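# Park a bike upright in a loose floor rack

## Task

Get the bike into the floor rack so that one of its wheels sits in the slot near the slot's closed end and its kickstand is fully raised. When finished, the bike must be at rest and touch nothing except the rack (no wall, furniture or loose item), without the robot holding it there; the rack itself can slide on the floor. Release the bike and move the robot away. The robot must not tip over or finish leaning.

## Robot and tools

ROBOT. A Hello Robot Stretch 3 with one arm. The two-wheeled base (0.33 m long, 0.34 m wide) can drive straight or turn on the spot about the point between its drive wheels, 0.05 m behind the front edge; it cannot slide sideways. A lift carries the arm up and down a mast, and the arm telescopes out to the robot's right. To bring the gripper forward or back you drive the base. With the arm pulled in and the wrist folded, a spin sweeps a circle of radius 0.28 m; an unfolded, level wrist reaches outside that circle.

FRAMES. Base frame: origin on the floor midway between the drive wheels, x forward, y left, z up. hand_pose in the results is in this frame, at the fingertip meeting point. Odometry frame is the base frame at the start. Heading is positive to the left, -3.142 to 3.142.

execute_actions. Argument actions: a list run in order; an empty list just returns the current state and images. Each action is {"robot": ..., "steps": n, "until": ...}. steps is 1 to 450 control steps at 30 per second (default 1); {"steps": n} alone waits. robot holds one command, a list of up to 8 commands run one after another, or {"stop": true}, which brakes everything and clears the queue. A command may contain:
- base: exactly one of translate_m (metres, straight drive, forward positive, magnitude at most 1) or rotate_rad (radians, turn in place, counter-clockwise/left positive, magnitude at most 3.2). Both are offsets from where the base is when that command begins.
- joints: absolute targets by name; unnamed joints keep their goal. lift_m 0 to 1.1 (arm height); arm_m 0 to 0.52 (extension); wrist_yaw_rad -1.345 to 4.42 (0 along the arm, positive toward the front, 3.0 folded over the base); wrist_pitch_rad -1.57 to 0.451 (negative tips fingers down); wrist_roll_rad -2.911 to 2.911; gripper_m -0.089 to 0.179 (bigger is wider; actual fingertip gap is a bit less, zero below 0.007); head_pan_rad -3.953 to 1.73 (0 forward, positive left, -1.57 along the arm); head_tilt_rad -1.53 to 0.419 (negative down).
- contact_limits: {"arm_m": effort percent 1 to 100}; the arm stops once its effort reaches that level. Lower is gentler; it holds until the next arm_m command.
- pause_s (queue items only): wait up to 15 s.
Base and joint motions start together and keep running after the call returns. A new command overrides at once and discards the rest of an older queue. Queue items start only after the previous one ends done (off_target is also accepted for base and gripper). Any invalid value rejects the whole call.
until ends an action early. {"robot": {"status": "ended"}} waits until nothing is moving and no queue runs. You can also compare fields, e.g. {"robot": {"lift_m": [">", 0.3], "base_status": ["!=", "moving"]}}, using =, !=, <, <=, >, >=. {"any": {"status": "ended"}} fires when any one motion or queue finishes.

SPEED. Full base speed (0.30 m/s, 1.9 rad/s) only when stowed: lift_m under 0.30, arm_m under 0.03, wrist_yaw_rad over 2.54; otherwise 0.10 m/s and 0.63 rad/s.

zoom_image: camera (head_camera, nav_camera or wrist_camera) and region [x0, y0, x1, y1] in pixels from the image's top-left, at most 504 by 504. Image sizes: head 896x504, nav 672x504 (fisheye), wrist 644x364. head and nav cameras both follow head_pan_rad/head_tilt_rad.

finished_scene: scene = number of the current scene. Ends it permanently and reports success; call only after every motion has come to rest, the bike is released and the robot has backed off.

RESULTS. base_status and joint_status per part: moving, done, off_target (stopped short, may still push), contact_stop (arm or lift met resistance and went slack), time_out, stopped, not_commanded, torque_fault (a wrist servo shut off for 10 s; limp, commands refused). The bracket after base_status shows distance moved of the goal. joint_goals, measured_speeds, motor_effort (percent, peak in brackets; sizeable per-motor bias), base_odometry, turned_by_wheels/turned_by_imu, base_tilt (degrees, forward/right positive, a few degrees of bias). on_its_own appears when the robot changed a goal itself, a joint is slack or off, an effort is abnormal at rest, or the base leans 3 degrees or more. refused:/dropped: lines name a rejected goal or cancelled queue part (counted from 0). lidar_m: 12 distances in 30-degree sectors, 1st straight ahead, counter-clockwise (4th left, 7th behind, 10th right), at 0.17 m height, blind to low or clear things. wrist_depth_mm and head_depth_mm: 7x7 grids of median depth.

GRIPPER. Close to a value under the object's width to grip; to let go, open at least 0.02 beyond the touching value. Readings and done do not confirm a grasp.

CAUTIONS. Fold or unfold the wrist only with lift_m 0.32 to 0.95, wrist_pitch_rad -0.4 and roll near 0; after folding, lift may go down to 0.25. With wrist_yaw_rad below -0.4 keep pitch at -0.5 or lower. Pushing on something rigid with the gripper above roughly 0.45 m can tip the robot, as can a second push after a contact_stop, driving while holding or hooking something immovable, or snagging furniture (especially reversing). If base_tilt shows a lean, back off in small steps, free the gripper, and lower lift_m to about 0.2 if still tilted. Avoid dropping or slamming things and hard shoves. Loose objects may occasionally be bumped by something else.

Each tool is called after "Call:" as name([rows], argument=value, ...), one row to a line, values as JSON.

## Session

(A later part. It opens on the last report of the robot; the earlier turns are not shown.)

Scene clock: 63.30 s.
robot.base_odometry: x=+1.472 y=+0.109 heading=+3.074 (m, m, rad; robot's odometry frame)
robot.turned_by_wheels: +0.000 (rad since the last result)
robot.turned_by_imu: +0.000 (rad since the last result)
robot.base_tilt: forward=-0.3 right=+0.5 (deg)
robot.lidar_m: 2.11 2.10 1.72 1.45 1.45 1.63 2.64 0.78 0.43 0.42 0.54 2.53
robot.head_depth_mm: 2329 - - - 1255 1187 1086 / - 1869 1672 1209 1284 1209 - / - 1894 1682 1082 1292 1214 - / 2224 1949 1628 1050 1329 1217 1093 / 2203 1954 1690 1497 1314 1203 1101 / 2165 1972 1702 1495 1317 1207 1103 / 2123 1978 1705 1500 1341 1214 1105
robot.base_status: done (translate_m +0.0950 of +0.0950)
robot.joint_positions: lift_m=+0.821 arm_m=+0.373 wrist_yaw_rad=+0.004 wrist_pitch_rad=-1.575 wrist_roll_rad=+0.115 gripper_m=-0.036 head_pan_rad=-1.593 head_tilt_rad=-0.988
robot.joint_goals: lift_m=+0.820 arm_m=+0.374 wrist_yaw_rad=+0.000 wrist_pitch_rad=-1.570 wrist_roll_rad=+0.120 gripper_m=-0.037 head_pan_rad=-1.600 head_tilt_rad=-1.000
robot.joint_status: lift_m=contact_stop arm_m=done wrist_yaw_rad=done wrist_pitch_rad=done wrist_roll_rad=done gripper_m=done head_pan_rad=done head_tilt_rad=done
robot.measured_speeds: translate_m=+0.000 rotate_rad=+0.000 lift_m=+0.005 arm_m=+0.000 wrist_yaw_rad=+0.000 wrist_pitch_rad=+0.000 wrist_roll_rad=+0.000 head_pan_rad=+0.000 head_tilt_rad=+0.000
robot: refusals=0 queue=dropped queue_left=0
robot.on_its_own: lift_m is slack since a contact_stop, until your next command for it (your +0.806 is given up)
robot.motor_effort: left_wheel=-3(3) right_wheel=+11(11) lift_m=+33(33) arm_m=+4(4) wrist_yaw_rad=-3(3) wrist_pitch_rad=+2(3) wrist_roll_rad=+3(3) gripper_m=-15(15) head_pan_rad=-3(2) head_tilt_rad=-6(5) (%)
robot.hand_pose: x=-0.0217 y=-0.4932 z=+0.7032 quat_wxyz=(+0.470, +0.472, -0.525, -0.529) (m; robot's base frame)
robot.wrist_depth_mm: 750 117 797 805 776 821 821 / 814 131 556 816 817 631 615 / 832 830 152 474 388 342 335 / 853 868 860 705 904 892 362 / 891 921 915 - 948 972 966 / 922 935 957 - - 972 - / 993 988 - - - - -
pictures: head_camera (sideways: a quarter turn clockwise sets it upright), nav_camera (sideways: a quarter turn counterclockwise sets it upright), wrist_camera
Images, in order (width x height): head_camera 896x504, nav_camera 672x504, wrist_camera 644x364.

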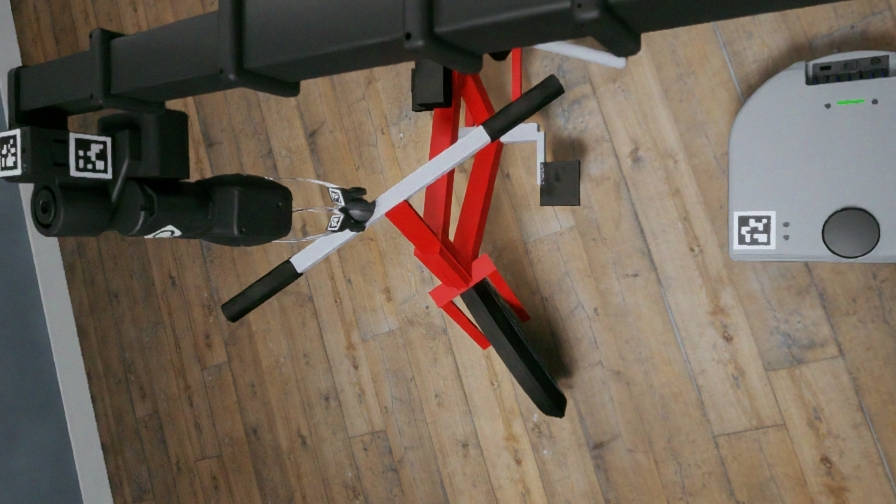

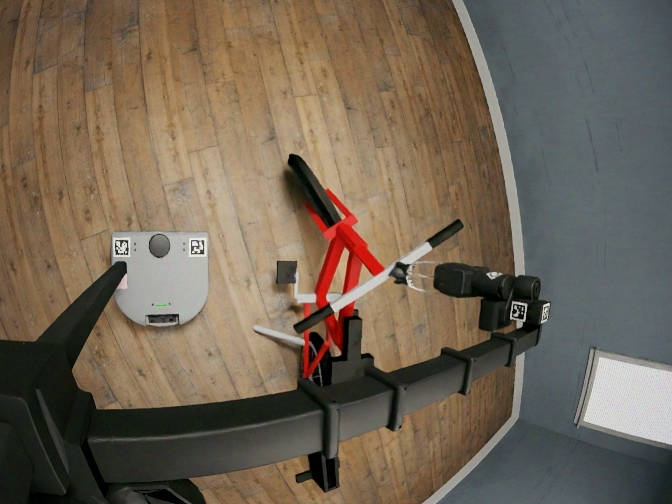

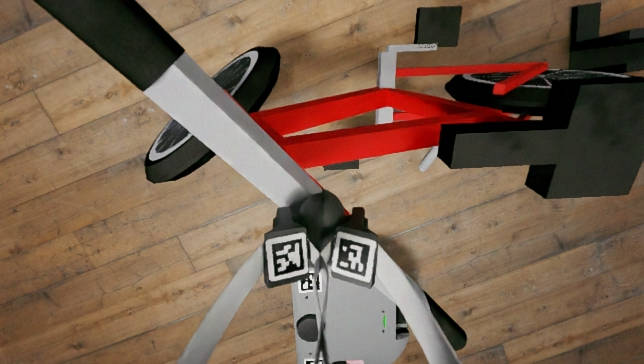

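Call:
execute_actions([
  {"robot": {"joints": {"lift_m": 0.88}}, "steps": 60, "until": {"robot": {"status": "ended"}}},
  {"steps": 10},
])

Scene clock: 64.97 s.
robot.base_odometry: x=+1.472 y=+0.109 heading=+3.075 (m, m, rad; robot's odometry frame)
robot.turned_by_wheels: +0.000 (rad since the last result)
robot.turned_by_imu: +0.000 (rad since the last result)
robot.base_tilt: forward=-0.4 right=+0.5 (deg)
robot.lidar_m: 2.10 2.09 1.72 1.45 1.45 1.62 2.63 0.73 0.45 0.44 0.53 2.52
robot.head_depth_mm: - - 1667 969 1279 1195 1088 / 2108 1919 1673 1115 1281 1213 - / - 1890 1665 1093 1302 1212 - / 2235 1953 1629 1071 1330 1216 1096 / 2201 1958 1694 1490 1312 1205 1097 / 2167 1963 1707 1501 1318 1206 1099 / 2131 1975 1706 1501 1342 1212 1104
robot.base_status: done (translate_m +0.0950 of +0.0950)
robot.joint_positions: lift_m=+0.880 arm_m=+0.374 wrist_yaw_rad=+0.003 wrist_pitch_rad=-1.570 wrist_roll_rad=+0.115 gripper_m=-0.036 head_pan_rad=-1.593 head_tilt_rad=-0.988
robot.joint_goals: lift_m=+0.880 arm_m=+0.374 wrist_yaw_rad=+0.000 wrist_pitch_rad=-1.570 wrist_roll_rad=+0.120 gripper_m=-0.037 head_pan_rad=-1.600 head_tilt_rad=-1.000
robot.joint_status: lift_m=done arm_m=done wrist_yaw_rad=done wrist_pitch_rad=done wrist_roll_rad=done gripper_m=done head_pan_rad=done head_tilt_rad=done
robot.measured_speeds: translate_m=+0.000 rotate_rad=+0.000 lift_m=+0.000 arm_m=+0.000 wrist_yaw_rad=+0.000 wrist_pitch_rad=+0.000 wrist_roll_rad=+0.000 head_pan_rad=+0.000 head_tilt_rad=+0.000
robot: refusals=0 queue=done queue_left=0
robot.motor_effort: left_wheel=+0(3) right_wheel=+0(10) lift_m=+41(43) arm_m=+2(4) wrist_yaw_rad=-2(3) wrist_pitch_rad=+0(3) wrist_roll_rad=+3(3) gripper_m=-11(15) head_pan_rad=-2(3) head_tilt_rad=-7(6) (%)
robot.hand_pose: x=-0.0217 y=-0.4949 z=+0.7623 quat_wxyz=(+0.471, +0.471, -0.527, -0.527) (m; robot's base frame)
robot.wrist_depth_mm: 843 154 831 859 880 859 879 / 872 880 621 900 873 725 884 / 894 929 204 581 524 415 395 / 930 936 960 424 939 426 955 / 931 973 953 - 993 - - / 993 - - - - - - / - - - - - - -
pictures: head_camera (sideways: a quarter turn clockwise sets it upright), nav_camera (sideways: a quarter turn counterclockwise sets it upright), wrist_camera
Images, in order (width x height): head_camera 896x504, nav_camera 672x504, wrist_camera 644x364.

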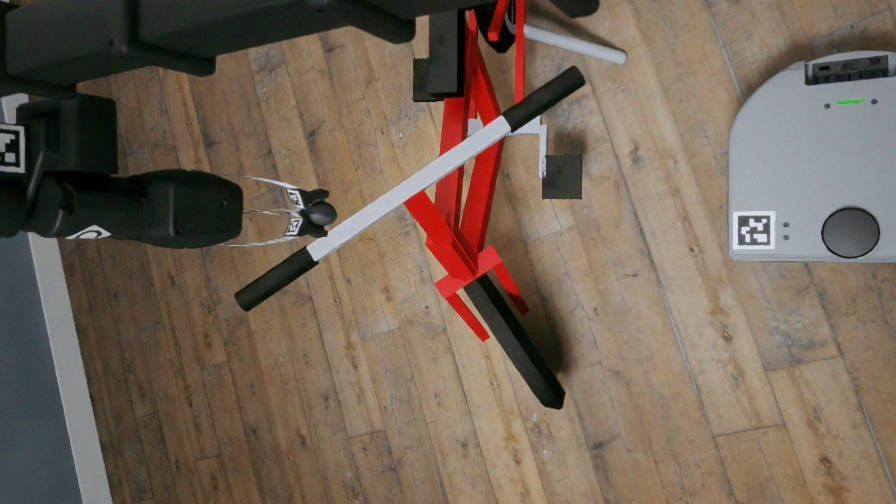

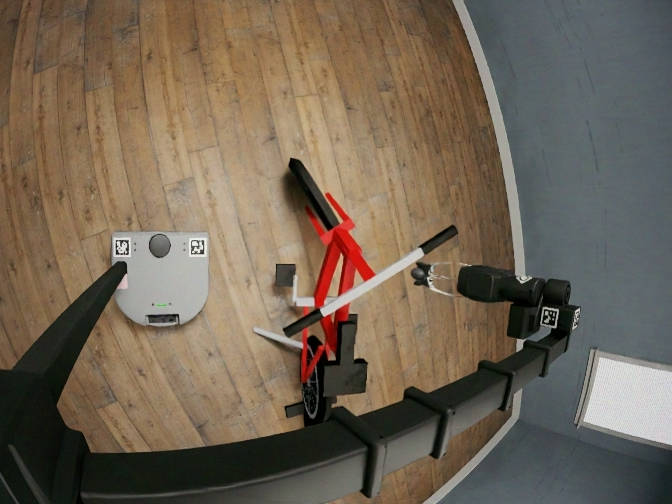

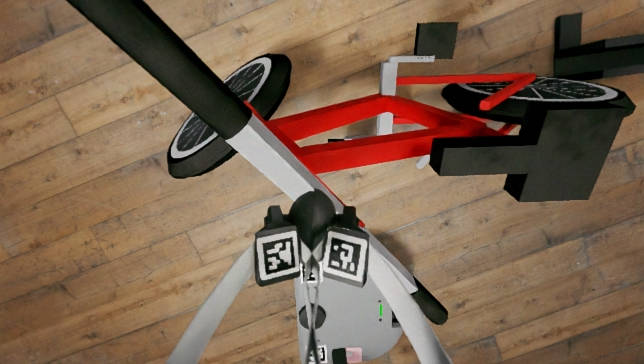

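Call:
execute_actions([
  {"robot": [{"joints": {"lift_m": 0.93, "arm_m": 0.15, "head_pan_rad": -2.2, "head_tilt_rad": -0.95, "gripper_m": 0.09}}, {"base": {"rotate_rad": 0.13}}], "steps": 200, "until": {"robot": {"status": "ended"}}},
])

Scene clock: 69.27 s.
robot.base_odometry: x=+1.472 y=+0.109 heading=-3.078 (m, m, rad; robot's odometry frame)
robot.turned_by_wheels: +0.130 (rad since the last result)
robot.turned_by_imu: +0.128 (rad since the last result)
robot.base_tilt: forward=-0.4 right=+0.5 (deg)
robot.lidar_m: 2.10 2.11 1.59 1.44 1.45 1.75 2.67 0.66 0.44 0.53 0.53 2.34
robot.head_depth_mm: 2436 2018 1763 - - 1178 1092 / 2480 2045 - - 1298 1217 - / 2474 2097 - - 1324 1234 - / 2480 - - 1222 1308 1229 - / 2541 - 1678 1533 1310 1211 1092 / 2455 - 1696 1457 1296 1216 1103 / 2225 - - - 1134 1205 1105
robot.base_status: done (rotate_rad +0.1298 of +0.1300)
robot.joint_positions: lift_m=+0.930 arm_m=+0.150 wrist_yaw_rad=+0.002 wrist_pitch_rad=-1.569 wrist_roll_rad=+0.115 gripper_m=+0.090 head_pan_rad=-2.193 head_tilt_rad=-0.952
robot.joint_goals: lift_m=+0.930 arm_m=+0.150 wrist_yaw_rad=+0.000 wrist_pitch_rad=-1.570 wrist_roll_rad=+0.120 gripper_m=+0.090 head_pan_rad=-2.200 head_tilt_rad=-0.950
robot.joint_status: lift_m=done arm_m=done wrist_yaw_rad=done wrist_pitch_rad=done wrist_roll_rad=done gripper_m=done head_pan_rad=done head_tilt_rad=done
robot.measured_speeds: translate_m=+0.000 rotate_rad=+0.000 lift_m=+0.000 arm_m=+0.000 wrist_yaw_rad=+0.000 wrist_pitch_rad=+0.000 wrist_roll_rad=+0.000 head_pan_rad=+0.000 head_tilt_rad=+0.000
robot: refusals=0 queue=done queue_left=0
robot.motor_effort: left_wheel=-3(6) right_wheel=+4(8) lift_m=+42(43) arm_m=-2(1) wrist_yaw_rad=-1(1) wrist_pitch_rad=+0(0) wrist_roll_rad=+3(3) gripper_m=+1(78) head_pan_rad=-2(29) head_tilt_rad=+1(5) (%)
robot.hand_pose: x=-0.0217 y=-0.2714 z=+0.8123 quat_wxyz=(+0.471, +0.471, -0.527, -0.528) (m; robot's base frame)
robot.wrist_depth_mm: 867 905 620 894 477 416 418 / 941 904 914 923 899 957 973 / 952 929 961 942 938 - 985 / 969 - 976 975 - - - / - - - - - - - / - - - - - - - / - - - - - - -
pictures: head_camera (sideways: a quarter turn clockwise sets it upright), nav_camera (sideways: a quarter turn counterclockwise sets it upright), wrist_camera
Images, in order (width x height): head_camera 896x504, nav_camera 672x504, wrist_camera 644x364.

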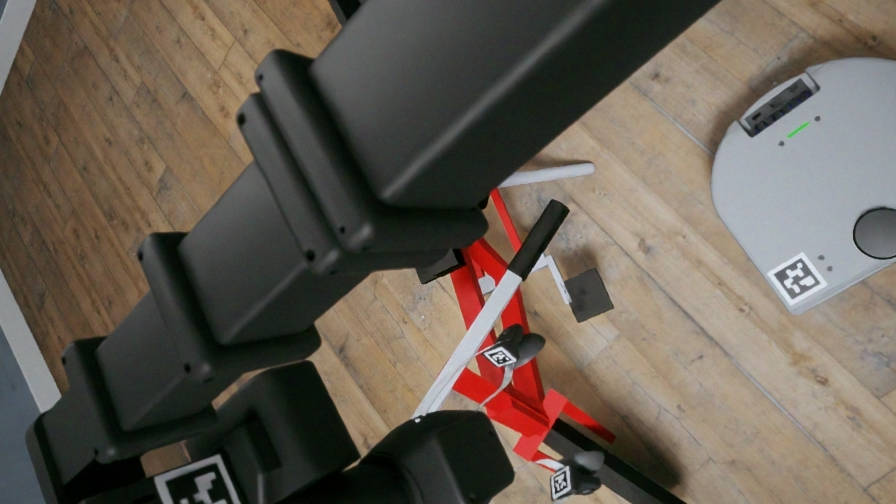

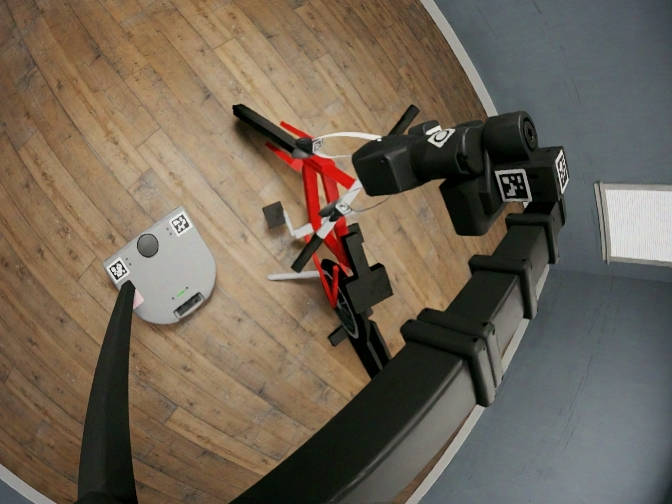

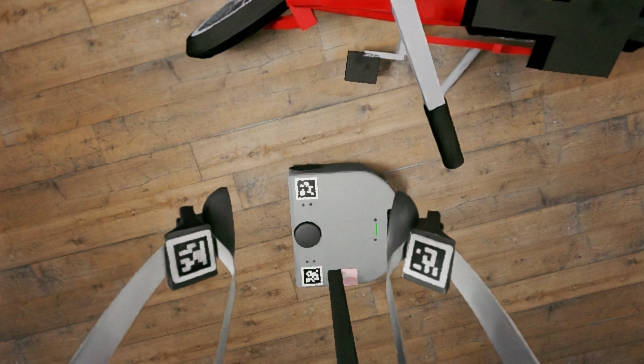

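Call:
zoom_image(camera="nav_camera", region=[250, 220, 450, 400])

Region (250, 220, 450, 400) of nav_camera's 672x504 image, scaled by 2.520, with more detail than that image has; it fills the top 454 rows of this view, and the rest is white.

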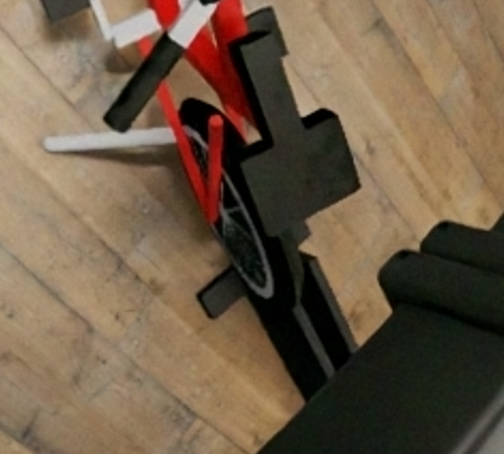

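Call:
execute_actions([
  {"robot": {"base": {"translate_m": -0.10}, "joints": {"lift_m": 0.84, "arm_m": 0.284, "wrist_roll_rad": -0.46, "head_pan_rad": -2.45, "head_tilt_rad": -0.9, "gripper_m": 0.09}}, "steps": 200, "until": {"robot": {"status": "ended"}}},
])

Scene clock: 72.73 s.
robot.base_odometry: x=+1.571 y=+0.116 heading=-3.078 (m, m, rad; robot's odometry frame)
robot.turned_by_wheels: +0.000 (rad since the last result)
robot.turned_by_imu: -0.001 (rad since the last result)
robot.base_tilt: forward=-0.4 right=+0.5 (deg)
robot.lidar_m: 2.19 2.20 1.59 1.42 1.43 1.72 2.58 0.64 0.47 0.42 0.56 2.45
robot.head_depth_mm: 2343 2184 1816 1565 1368 - 1063 / 2478 2199 1704 1563 1399 - - / 2542 2198 1834 1492 - - - / 2668 2218 1846 1612 - 1226 - / 2786 2211 1849 1649 1312 1225 1120 / 2817 2248 1861 - 1112 1189 1103 / 2668 2246 1931 1531 1368 1234 1108
robot.base_status: done (translate_m -0.1000 of -0.1000)
robot.joint_positions: lift_m=+0.840 arm_m=+0.284 wrist_yaw_rad=+0.001 wrist_pitch_rad=-1.569 wrist_roll_rad=-0.452 gripper_m=+0.090 head_pan_rad=-2.443 head_tilt_rad=-0.902
robot.joint_goals: lift_m=+0.840 arm_m=+0.284 wrist_yaw_rad=+0.000 wrist_pitch_rad=-1.570 wrist_roll_rad=-0.460 gripper_m=+0.090 head_pan_rad=-2.450 head_tilt_rad=-0.900
robot.joint_status: lift_m=done arm_m=done wrist_yaw_rad=done wrist_pitch_rad=done wrist_roll_rad=done gripper_m=done head_pan_rad=done head_tilt_rad=done
robot.measured_speeds: translate_m=+0.000 rotate_rad=+0.000 lift_m=+0.000 arm_m=+0.000 wrist_yaw_rad=+0.000 wrist_pitch_rad=+0.000 wrist_roll_rad=+0.000 head_pan_rad=+0.000 head_tilt_rad=+0.000
robot: refusals=0 queue=done queue_left=0
robot.motor_effort: left_wheel=-3(8) right_wheel=+4(6) lift_m=+35(39) arm_m=+2(0) wrist_yaw_rad=-1(1) wrist_pitch_rad=-1(1) wrist_roll_rad=-5(6) gripper_m=+1(1) head_pan_rad=-3(20) head_tilt_rad=+2(9) (%)
robot.hand_pose: x=-0.0216 y=-0.4051 z=+0.7225 quat_wxyz=(+0.600, +0.599, -0.375, -0.375) (m; robot's base frame)
robot.wrist_depth_mm: 800 787 496 394 840 816 837 / 821 809 836 292 870 861 856 / 852 853 871 247 649 887 891 / 878 917 921 894 427 752 932 / 903 937 - 960 956 392 867 / 971 951 - 960 - 409 - / 987 - - - - - -
pictures: head_camera (sideways: a quarter turn clockwise sets it upright), nav_camera (sideways: a quarter turn counterclockwise sets it upright), wrist_camera
Images, in order (width x height): head_camera 896x504, nav_camera 672x504, wrist_camera 644x364.

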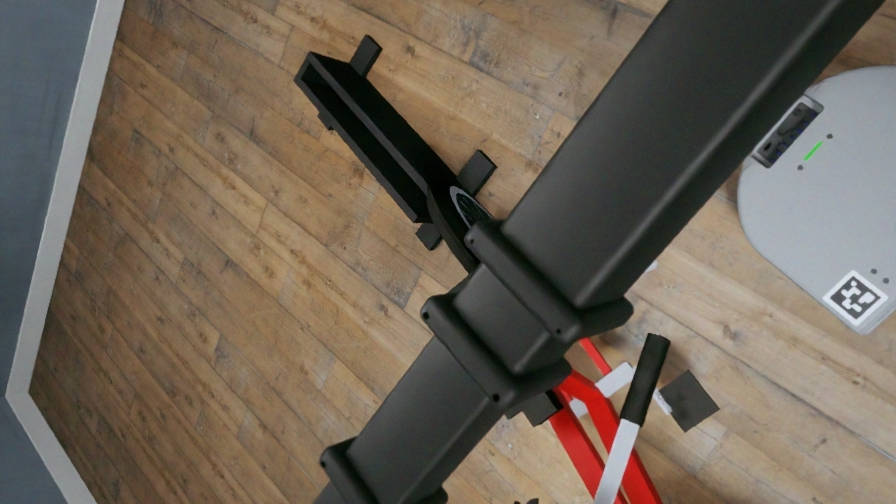

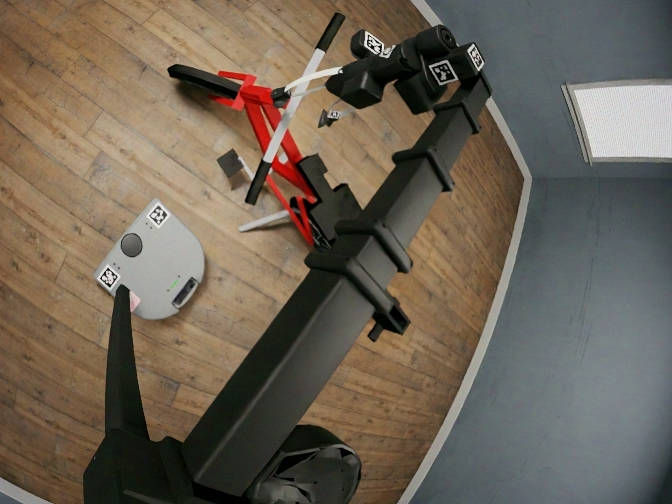

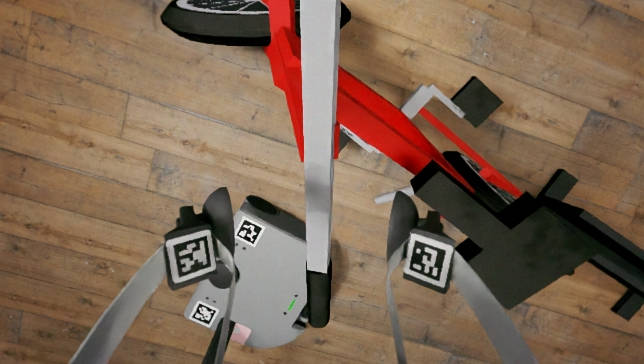

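Call:
zoom_image(camera="head_camera", region=[280, 30, 530, 280])

Call:
zoom_image(camera="wrist_camera", region=[400, 120, 644, 364])

Region (280, 30, 530, 280) of head_camera's 896x504 image, scaled by 2.016, with more detail than that image has.

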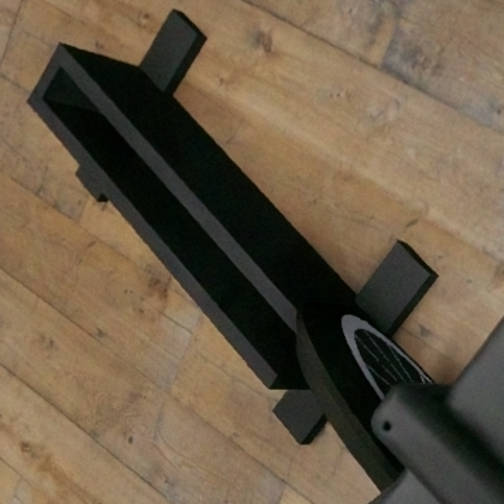

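Region (400, 120, 644, 364) of wrist_camera's 644x364 image, scaled by 2.066.

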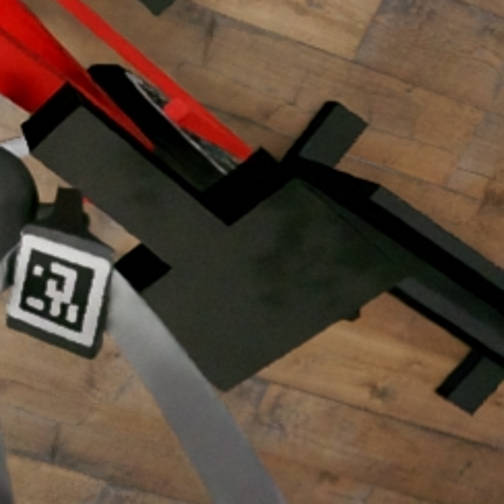

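Call:
execute_actions([
  {"robot": [{"base": {"translate_m": -0.017}, "joints": {"arm_m": 0.271, "lift_m": 0.744}}], "steps": 200, "until": {"robot": {"status": "ended"}}},
])

Scene clock: 75.50 s.
robot.base_odometry: x=+1.588 y=+0.117 heading=-3.078 (m, m, rad; robot's odometry frame)
robot.turned_by_wheels: +0.000 (rad since the last result)
robot.turned_by_imu: -0.001 (rad since the last result)
robot.base_tilt: forward=-0.4 right=+0.5 (deg)
robot.lidar_m: 2.21 2.22 1.59 1.42 1.43 1.72 2.56 0.63 0.47 0.42 0.56 2.47
robot.head_depth_mm: 2340 2187 1811 1565 1371 1234 - / 2467 2187 1705 1572 1373 1257 - / 2571 2210 1832 1478 1380 - - / 2681 2210 1842 1545 1404 1189 - / 2758 2209 1839 912 - 1210 1119 / 2794 2249 1857 1630 1128 1174 1108 / 2662 2247 1868 1657 1060 1217 1110
robot.base_status: done (translate_m -0.0170 of -0.0170)
robot.joint_positions: lift_m=+0.744 arm_m=+0.271 wrist_yaw_rad=+0.001 wrist_pitch_rad=-1.569 wrist_roll_rad=-0.452 gripper_m=+0.090 head_pan_rad=-2.443 head_tilt_rad=-0.902
robot.joint_goals: lift_m=+0.744 arm_m=+0.271 wrist_yaw_rad=+0.000 wrist_pitch_rad=-1.570 wrist_roll_rad=-0.460 gripper_m=+0.090 head_pan_rad=-2.450 head_tilt_rad=-0.900
robot.joint_status: lift_m=done arm_m=done wrist_yaw_rad=done wrist_pitch_rad=done wrist_roll_rad=done gripper_m=done head_pan_rad=done head_tilt_rad=done
robot.measured_speeds: translate_m=+0.000 rotate_rad=+0.000 lift_m=+0.000 arm_m=+0.000 wrist_yaw_rad=+0.000 wrist_pitch_rad=+0.000 wrist_roll_rad=+0.000 head_pan_rad=+0.000 head_tilt_rad=+0.000
robot: refusals=0 queue=done queue_left=0
robot.motor_effort: left_wheel=-3(5) right_wheel=+3(5) lift_m=+34(37) arm_m=-2(3) wrist_yaw_rad=-1(0) wrist_pitch_rad=-1(0) wrist_roll_rad=-4(4) gripper_m=+1(1) head_pan_rad=-3(3) head_tilt_rad=+1(2) (%)
robot.hand_pose: x=-0.0216 y=-0.3926 z=+0.6265 quat_wxyz=(+0.600, +0.599, -0.375, -0.375) (m; robot's base frame)
robot.wrist_depth_mm: 716 730 421 98 750 739 755 / 725 732 741 108 739 778 777 / 767 759 779 121 313 803 811 / 788 805 791 138 794 392 856 / 811 832 - 831 845 284 280 / 833 870 - 525 918 312 292 / 881 885 - 569 941 966 989
pictures: head_camera (sideways: a quarter turn clockwise sets it upright), nav_camera (sideways: a quarter turn counterclockwise sets it upright), wrist_camera
Images, in order (width x height): head_camera 896x504, nav_camera 672x504, wrist_camera 644x364.

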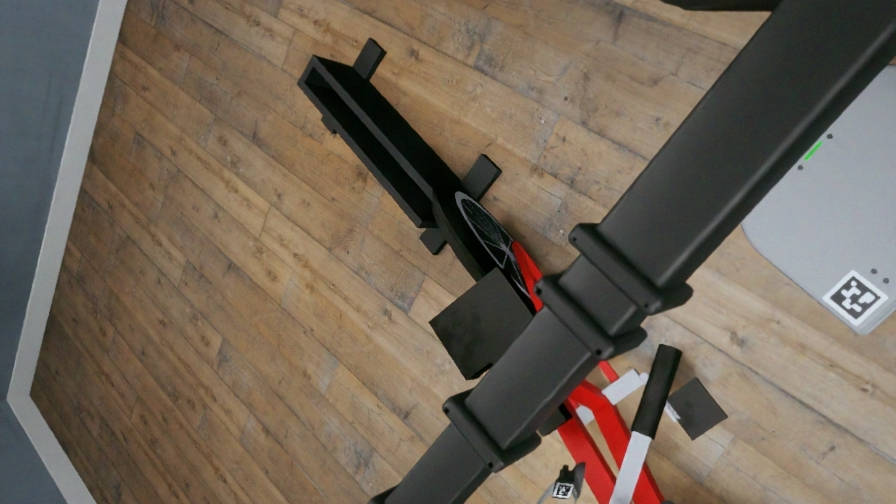

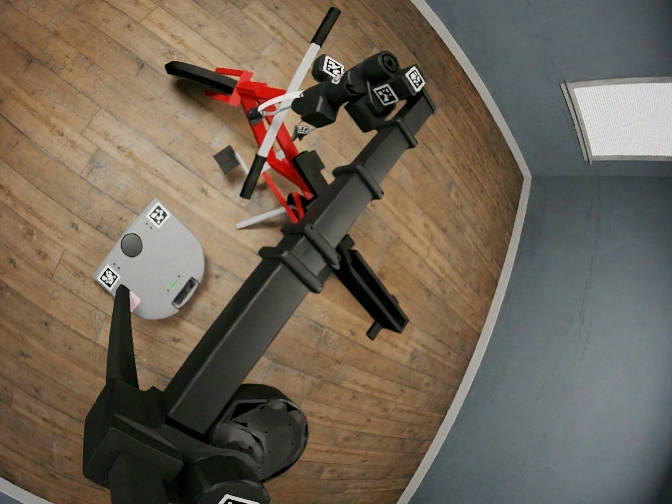

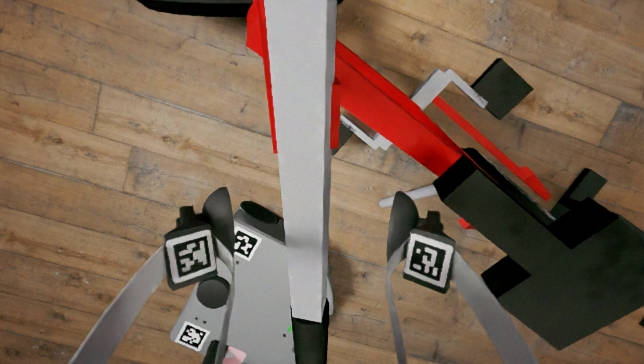

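Call:
execute_actions([
  {"robot": {"joints": {"gripper_m": -0.05}}, "steps": 60, "until": {"robot": {"status": "ended"}}},
])

Scene clock: 77.33 s.
robot.base_odometry: x=+1.588 y=+0.117 heading=-3.078 (m, m, rad; robot's odometry frame)
robot.turned_by_wheels: +0.000 (rad since the last result)
robot.turned_by_imu: +0.000 (rad since the last result)
robot.base_tilt: forward=-0.4 right=+0.5 (deg)
robot.lidar_m: 2.21 2.22 1.59 1.42 1.43 1.72 2.56 0.63 0.47 0.42 0.56 2.47
robot.head_depth_mm: 2358 2178 1824 1560 1365 1230 - / 2459 2192 1696 1569 1372 1258 - / 2541 2213 1835 1487 1382 - - / 2657 2220 1835 1554 1404 1192 - / 2779 2218 1849 910 - 1212 1120 / 2819 2243 1852 1624 1131 1176 1105 / 2682 2246 1866 1666 1392 1220 1107
robot.base_status: done (translate_m -0.0170 of -0.0170)
robot.joint_positions: lift_m=+0.744 arm_m=+0.271 wrist_yaw_rad=+0.001 wrist_pitch_rad=-1.572 wrist_roll_rad=-0.452 gripper_m=-0.049 head_pan_rad=-2.443 head_tilt_rad=-0.902
robot.joint_goals: lift_m=+0.744 arm_m=+0.271 wrist_yaw_rad=+0.000 wrist_pitch_rad=-1.570 wrist_roll_rad=-0.460 gripper_m=-0.050 head_pan_rad=-2.450 head_tilt_rad=-0.900
robot.joint_status: lift_m=done arm_m=done wrist_yaw_rad=done wrist_pitch_rad=done wrist_roll_rad=done gripper_m=done head_pan_rad=done head_tilt_rad=done
robot.measured_speeds: translate_m=+0.000 rotate_rad=+0.000 lift_m=+0.000 arm_m=+0.000 wrist_yaw_rad=+0.000 wrist_pitch_rad=+0.000 wrist_roll_rad=+0.000 head_pan_rad=+0.000 head_tilt_rad=+0.000
robot: refusals=0 queue=done queue_left=0
robot.motor_effort: left_wheel=-3(3) right_wheel=+2(4) lift_m=+39(40) arm_m=-2(2) wrist_yaw_rad=-1(0) wrist_pitch_rad=+1(1) wrist_roll_rad=-4(5) gripper_m=-29(98) head_pan_rad=-3(3) head_tilt_rad=+0(2) (%)
robot.hand_pose: x=-0.0216 y=-0.3919 z=+0.6264 quat_wxyz=(+0.599, +0.600, -0.374, -0.375) (m; robot's base frame)
robot.wrist_depth_mm: 706 698 705 97 737 747 737 / 748 734 768 108 563 740 770 / 755 740 777 121 320 776 838 / 777 793 832 137 811 394 815 / 805 826 838 152 849 283 278 / 841 841 - 188 902 317 296 / 885 904 - 233 939 937 940
pictures: head_camera (sideways: a quarter turn clockwise sets it upright), nav_camera (sideways: a quarter turn counterclockwise sets it upright), wrist_camera
Images, in order (width x height): head_camera 896x504, nav_camera 672x504, wrist_camera 644x364.

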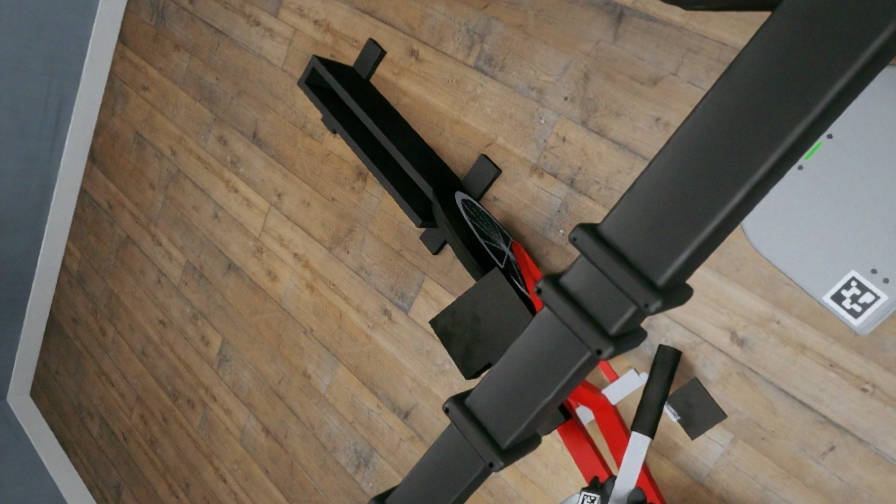

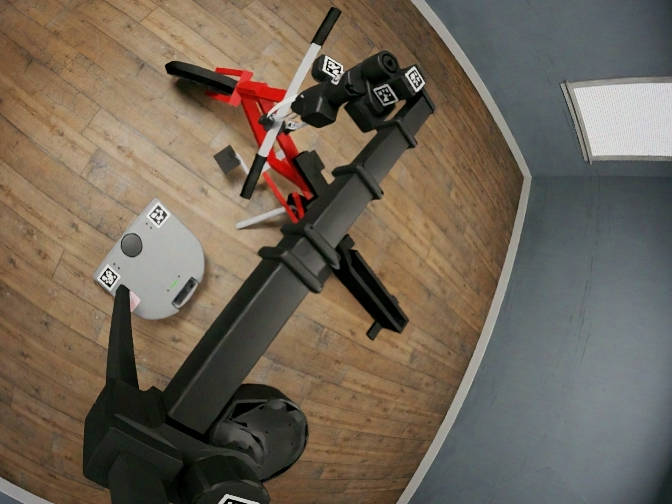

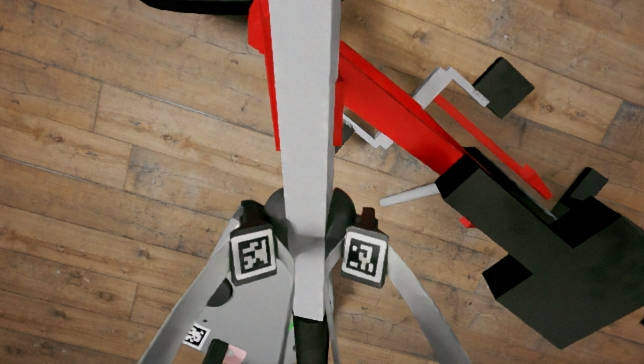

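Call:
execute_actions([
  {"robot": [{"joints": {"arm_m": 0.300, "lift_m": 0.750}}, {"joints": {"arm_m": 0.330, "lift_m": 0.760}}], "steps": 120, "until": {"robot": {"status": "ended"}}},
])

Scene clock: 80.50 s.
robot.base_odometry: x=+1.588 y=+0.117 heading=-3.079 (m, m, rad; robot's odometry frame)
robot.turned_by_wheels: +0.000 (rad since the last result)
robot.turned_by_imu: -0.001 (rad since the last result)
robot.base_tilt: forward=-0.4 right=+0.4 (deg)
robot.lidar_m: 2.21 2.22 1.58 1.42 1.43 1.72 2.56 0.69 0.49 0.41 0.58 2.47
robot.head_depth_mm: 2338 2176 1811 1556 1367 1234 - / 2482 2199 1711 1568 1373 1258 - / 2562 2200 1844 1494 1389 - - / 2665 2210 1849 1309 1427 1205 - / 2758 2231 1847 1118 - 1220 1123 / 2818 2244 1868 1654 1114 1197 1108 / 2650 2240 1857 - 984 1234 1108
robot.base_status: done (translate_m -0.0170 of -0.0170)
robot.joint_positions: lift_m=+0.760 arm_m=+0.329 wrist_yaw_rad=+0.001 wrist_pitch_rad=-1.575 wrist_roll_rad=-0.453 gripper_m=-0.037 head_pan_rad=-2.443 head_tilt_rad=-0.902
robot.joint_goals: lift_m=+0.760 arm_m=+0.330 wrist_yaw_rad=+0.000 wrist_pitch_rad=-1.570 wrist_roll_rad=-0.460 gripper_m=-0.038 head_pan_rad=-2.450 head_tilt_rad=-0.900
robot.joint_status: lift_m=done arm_m=done wrist_yaw_rad=done wrist_pitch_rad=done wrist_roll_rad=done gripper_m=done head_pan_rad=done head_tilt_rad=done
robot.measured_speeds: translate_m=+0.000 rotate_rad=+0.000 lift_m=+0.000 arm_m=+0.000 wrist_yaw_rad=+0.000 wrist_pitch_rad=+0.000 wrist_roll_rad=+0.000 head_pan_rad=+0.000 head_tilt_rad=+0.000
robot: refusals=0 queue=done queue_left=0
robot.on_its_own: gripper_m is held at -0.038, not at your -0.050, by its stall guard, which is still easing
robot.motor_effort: left_wheel=-5(6) right_wheel=+10(15) lift_m=+32(56) arm_m=+5(7) wrist_yaw_rad=+0(1) wrist_pitch_rad=+2(3) wrist_roll_rad=-4(4) gripper_m=-19(26) head_pan_rad=-3(3) head_tilt_rad=+1(1) (%)
robot.hand_pose: x=-0.0216 y=-0.4492 z=+0.6428 quat_wxyz=(+0.598, +0.601, -0.373, -0.376) (m; robot's base frame)
robot.wrist_depth_mm: 733 741 406 103 728 759 764 / 726 785 738 113 762 776 787 / 779 787 803 125 578 800 838 / 822 821 817 640 667 808 855 / 832 838 855 151 862 292 291 / 916 890 - 877 944 315 301 / 897 926 - 216 952 999 957
pictures: head_camera (sideways: a quarter turn clockwise sets it upright), nav_camera (sideways: a quarter turn counterclockwise sets it upright), wrist_camera
Images, in order (width x height): head_camera 896x504, nav_camera 672x504, wrist_camera 644x364.

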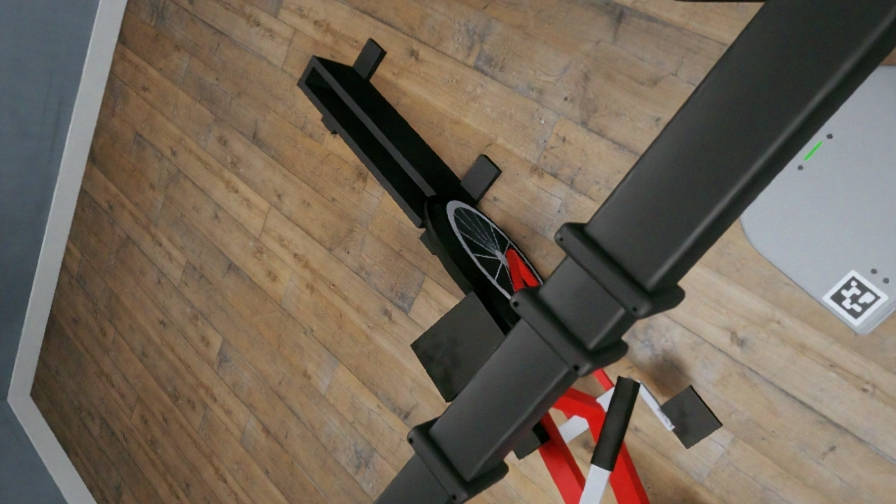

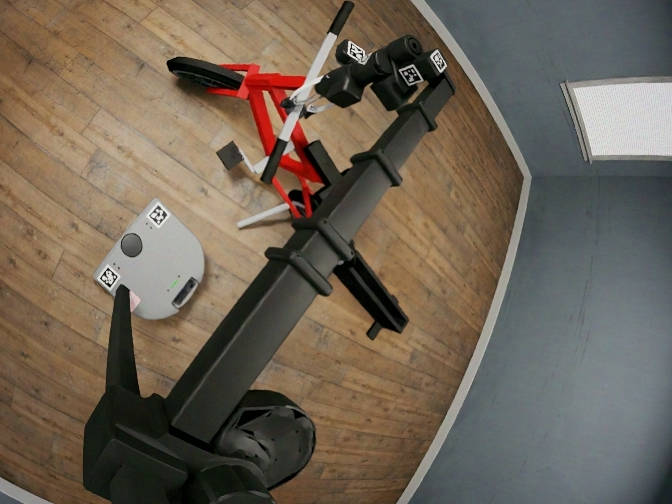

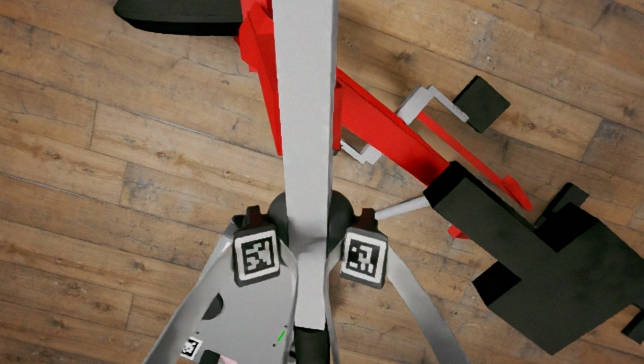

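Call:
execute_actions([
  {"robot": [{"joints": {"arm_m": 0.361, "lift_m": 0.769}}, {"base": {"translate_m": 0.06}, "joints": {"lift_m": 0.773}}, {"base": {"translate_m": 0.06}, "joints": {"lift_m": 0.777}}], "steps": 200, "until": {"robot": {"status": "ended"}}},
])

Scene clock: 85.40 s.
robot.base_odometry: x=+1.469 y=+0.109 heading=-3.079 (m, m, rad; robot's odometry frame)
robot.turned_by_wheels: +0.000 (rad since the last result)
robot.turned_by_imu: +0.000 (rad since the last result)
robot.base_tilt: forward=-0.4 right=+0.4 (deg)
robot.lidar_m: 2.10 2.10 1.59 1.45 1.45 1.75 2.67 0.73 0.54 0.58 0.53 2.34
robot.head_depth_mm: 2452 2172 1737 1565 1365 1240 - / 2529 2195 1725 1562 1371 - - / 2642 2207 1835 1536 1403 - - / 2737 2202 1841 1297 - 1205 - / 2794 2227 1859 1153 - 1231 1121 / 2811 2231 1855 941 1118 1195 1109 / 2647 2241 1876 - 1035 1236 1112
robot.base_status: done (translate_m +0.0600 of +0.0600)
robot.joint_positions: lift_m=+0.777 arm_m=+0.361 wrist_yaw_rad=+0.015 wrist_pitch_rad=-1.574 wrist_roll_rad=-0.489 gripper_m=-0.034 head_pan_rad=-2.443 head_tilt_rad=-0.902
robot.joint_goals: lift_m=+0.777 arm_m=+0.361 wrist_yaw_rad=+0.000 wrist_pitch_rad=-1.570 wrist_roll_rad=-0.460 gripper_m=-0.035 head_pan_rad=-2.450 head_tilt_rad=-0.900
robot.joint_status: lift_m=done arm_m=done wrist_yaw_rad=done wrist_pitch_rad=done wrist_roll_rad=done gripper_m=done head_pan_rad=done head_tilt_rad=done
robot.measured_speeds: translate_m=+0.000 rotate_rad=+0.000 lift_m=+0.000 arm_m=+0.000 wrist_yaw_rad=+0.000 wrist_pitch_rad=+0.000 wrist_roll_rad=+0.000 head_pan_rad=+0.000 head_tilt_rad=+0.000
robot: refusals=0 queue=done queue_left=0
robot.on_its_own: gripper_m is held at -0.035, not at your -0.050, by its stall guard, which is not easing now
robot.motor_effort: left_wheel=-3(6) right_wheel=+7(20) lift_m=+38(53) arm_m=+3(4) wrist_yaw_rad=-12(11) wrist_pitch_rad=+2(3) wrist_roll_rad=+16(17) gripper_m=-19(20) head_pan_rad=-3(2) head_tilt_rad=+1(1) (%)
robot.hand_pose: x=-0.0219 y=-0.4807 z=+0.6596 quat_wxyz=(+0.608, +0.610, -0.359, -0.361) (m; robot's base frame)
robot.wrist_depth_mm: 755 731 429 753 770 764 778 / 760 731 402 122 785 800 796 / 811 773 813 131 626 823 839 / 841 835 836 622 339 853 878 / 874 839 851 153 900 299 306 / 882 884 - 174 933 319 312 / 947 960 - 953 - 966 -
pictures: head_camera (sideways: a quarter turn clockwise sets it upright), nav_camera (sideways: a quarter turn counterclockwise sets it upright), wrist_camera
Images, in order (width x height): head_camera 896x504, nav_camera 672x504, wrist_camera 644x364.

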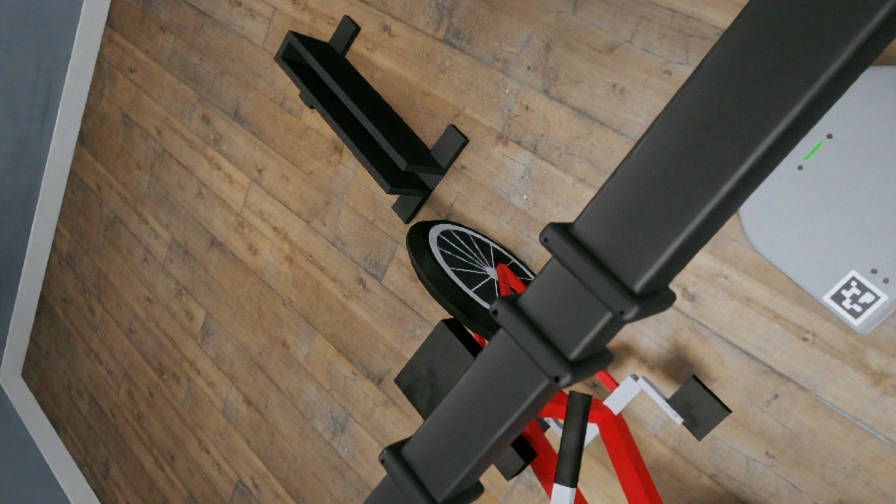

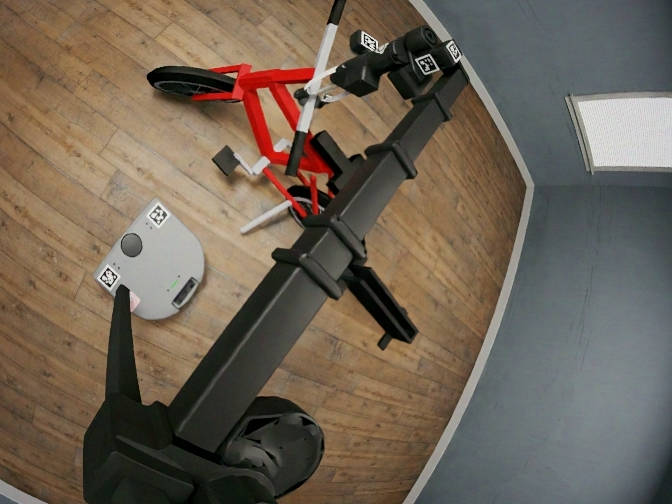

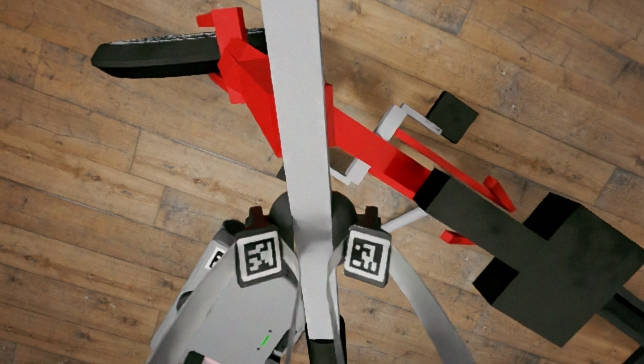

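Call:
execute_actions([
  {"robot": [{"joints": {"wrist_roll_rad": -0.25, "lift_m": 0.785}}, {"joints": {"wrist_roll_rad": -0.05, "lift_m": 0.794}}, {"joints": {"wrist_roll_rad": 0.12, "lift_m": 0.801}}], "steps": 200, "until": {"robot": {"status": "ended"}}},
])

Scene clock: 88.27 s.
robot.base_odometry: x=+1.469 y=+0.109 heading=-3.078 (m, m, rad; robot's odometry frame)
robot.turned_by_wheels: +0.000 (rad since the last result)
robot.turned_by_imu: +0.000 (rad since the last result)
robot.base_tilt: forward=-0.4 right=+0.5 (deg)
robot.lidar_m: 2.09 2.10 1.59 1.45 1.45 1.75 2.68 0.73 0.56 0.56 0.57 2.34
robot.head_depth_mm: 2453 2180 1743 1558 1364 1250 - / 2544 2197 1732 1560 1368 - - / 2637 2211 1840 1537 1429 - - / 2720 2224 1838 1271 - 1207 - / 2804 2220 1853 1041 - 1225 1117 / 2829 2232 1861 947 1137 1196 1108 / 2641 2262 1914 1536 1081 1212 1112
robot.base_status: done (translate_m +0.0600 of +0.0600)
robot.joint_positions: lift_m=+0.801 arm_m=+0.361 wrist_yaw_rad=+0.008 wrist_pitch_rad=-1.574 wrist_roll_rad=+0.104 gripper_m=-0.034 head_pan_rad=-2.443 head_tilt_rad=-0.902
robot.joint_goals: lift_m=+0.801 arm_m=+0.361 wrist_yaw_rad=+0.000 wrist_pitch_rad=-1.570 wrist_roll_rad=+0.120 gripper_m=-0.035 head_pan_rad=-2.450 head_tilt_rad=-0.900
robot.joint_status: lift_m=done arm_m=done wrist_yaw_rad=done wrist_pitch_rad=done wrist_roll_rad=done gripper_m=done head_pan_rad=done head_tilt_rad=done
robot.measured_speeds: translate_m=+0.000 rotate_rad=+0.003 lift_m=+0.000 arm_m=+0.000 wrist_yaw_rad=+0.000 wrist_pitch_rad=+0.000 wrist_roll_rad=+0.000 head_pan_rad=+0.000 head_tilt_rad=+0.000
robot: refusals=0 queue=done queue_left=0
robot.on_its_own: gripper_m is held at -0.035, not at your -0.050, by its stall guard, which is not easing now
robot.motor_effort: left_wheel=-2(6) right_wheel=+0(15) lift_m=+41(53) arm_m=+3(3) wrist_yaw_rad=-6(12) wrist_pitch_rad=+2(2) wrist_roll_rad=+9(26) gripper_m=-18(22) head_pan_rad=-3(3) head_tilt_rad=+0(2) (%)
robot.hand_pose: x=-0.0218 y=-0.4807 z=+0.6834 quat_wxyz=(+0.475, +0.476, -0.522, -0.524) (m; robot's base frame)
robot.wrist_depth_mm: 750 772 771 790 782 794 781 / 770 773 473 313 615 620 288 / 809 827 429 164 668 303 298 / 842 839 865 655 886 913 893 / 869 878 882 165 925 937 956 / 920 948 954 181 985 995 998 / 927 954 986 189 - - -
pictures: head_camera (sideways: a quarter turn clockwise sets it upright), nav_camera (sideways: a quarter turn counterclockwise sets it upright), wrist_camera
Images, in order (width x height): head_camera 896x504, nav_camera 672x504, wrist_camera 644x364.

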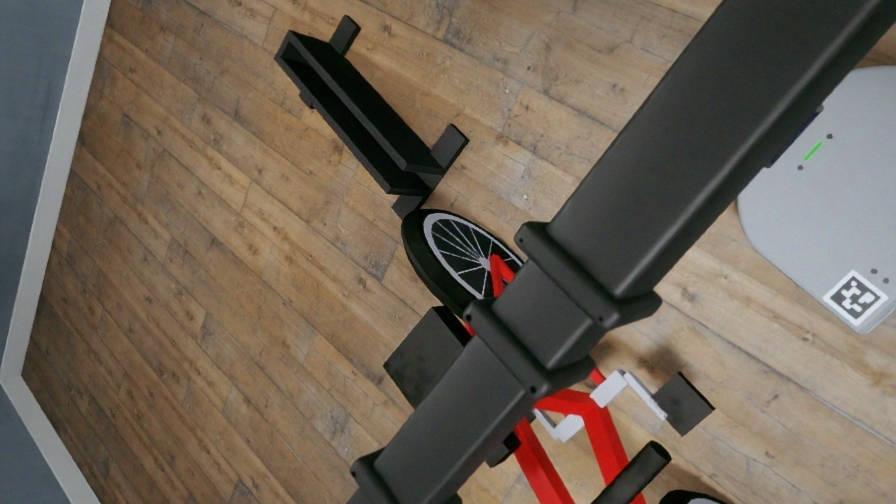

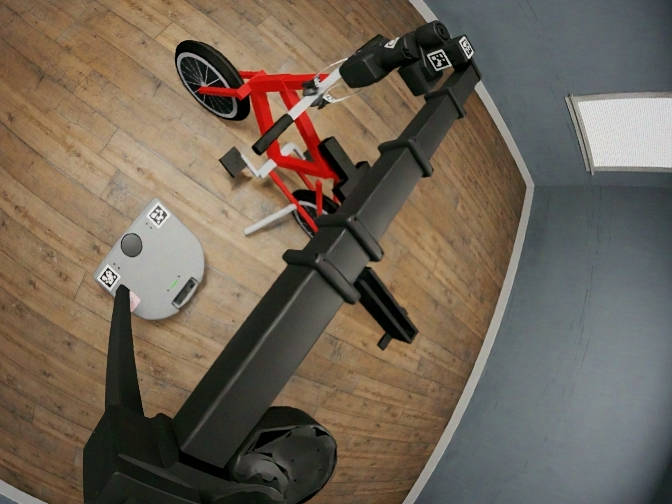

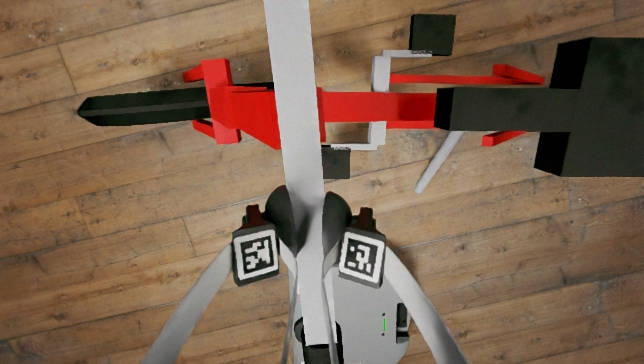

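Call:
zoom_image(camera="head_camera", region=[340, 110, 540, 310])

Region (340, 110, 540, 310) of head_camera's 896x504 image, scaled by 2.520, with more detail than that image has.

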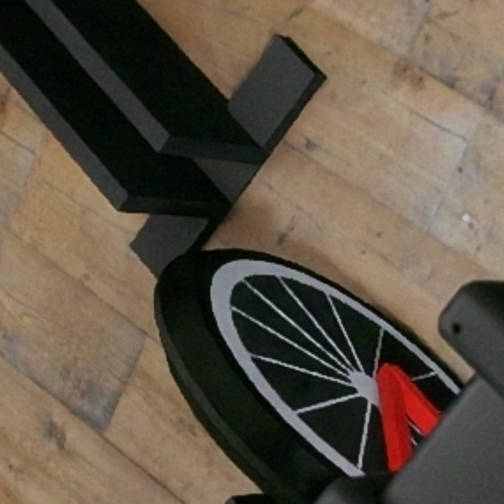

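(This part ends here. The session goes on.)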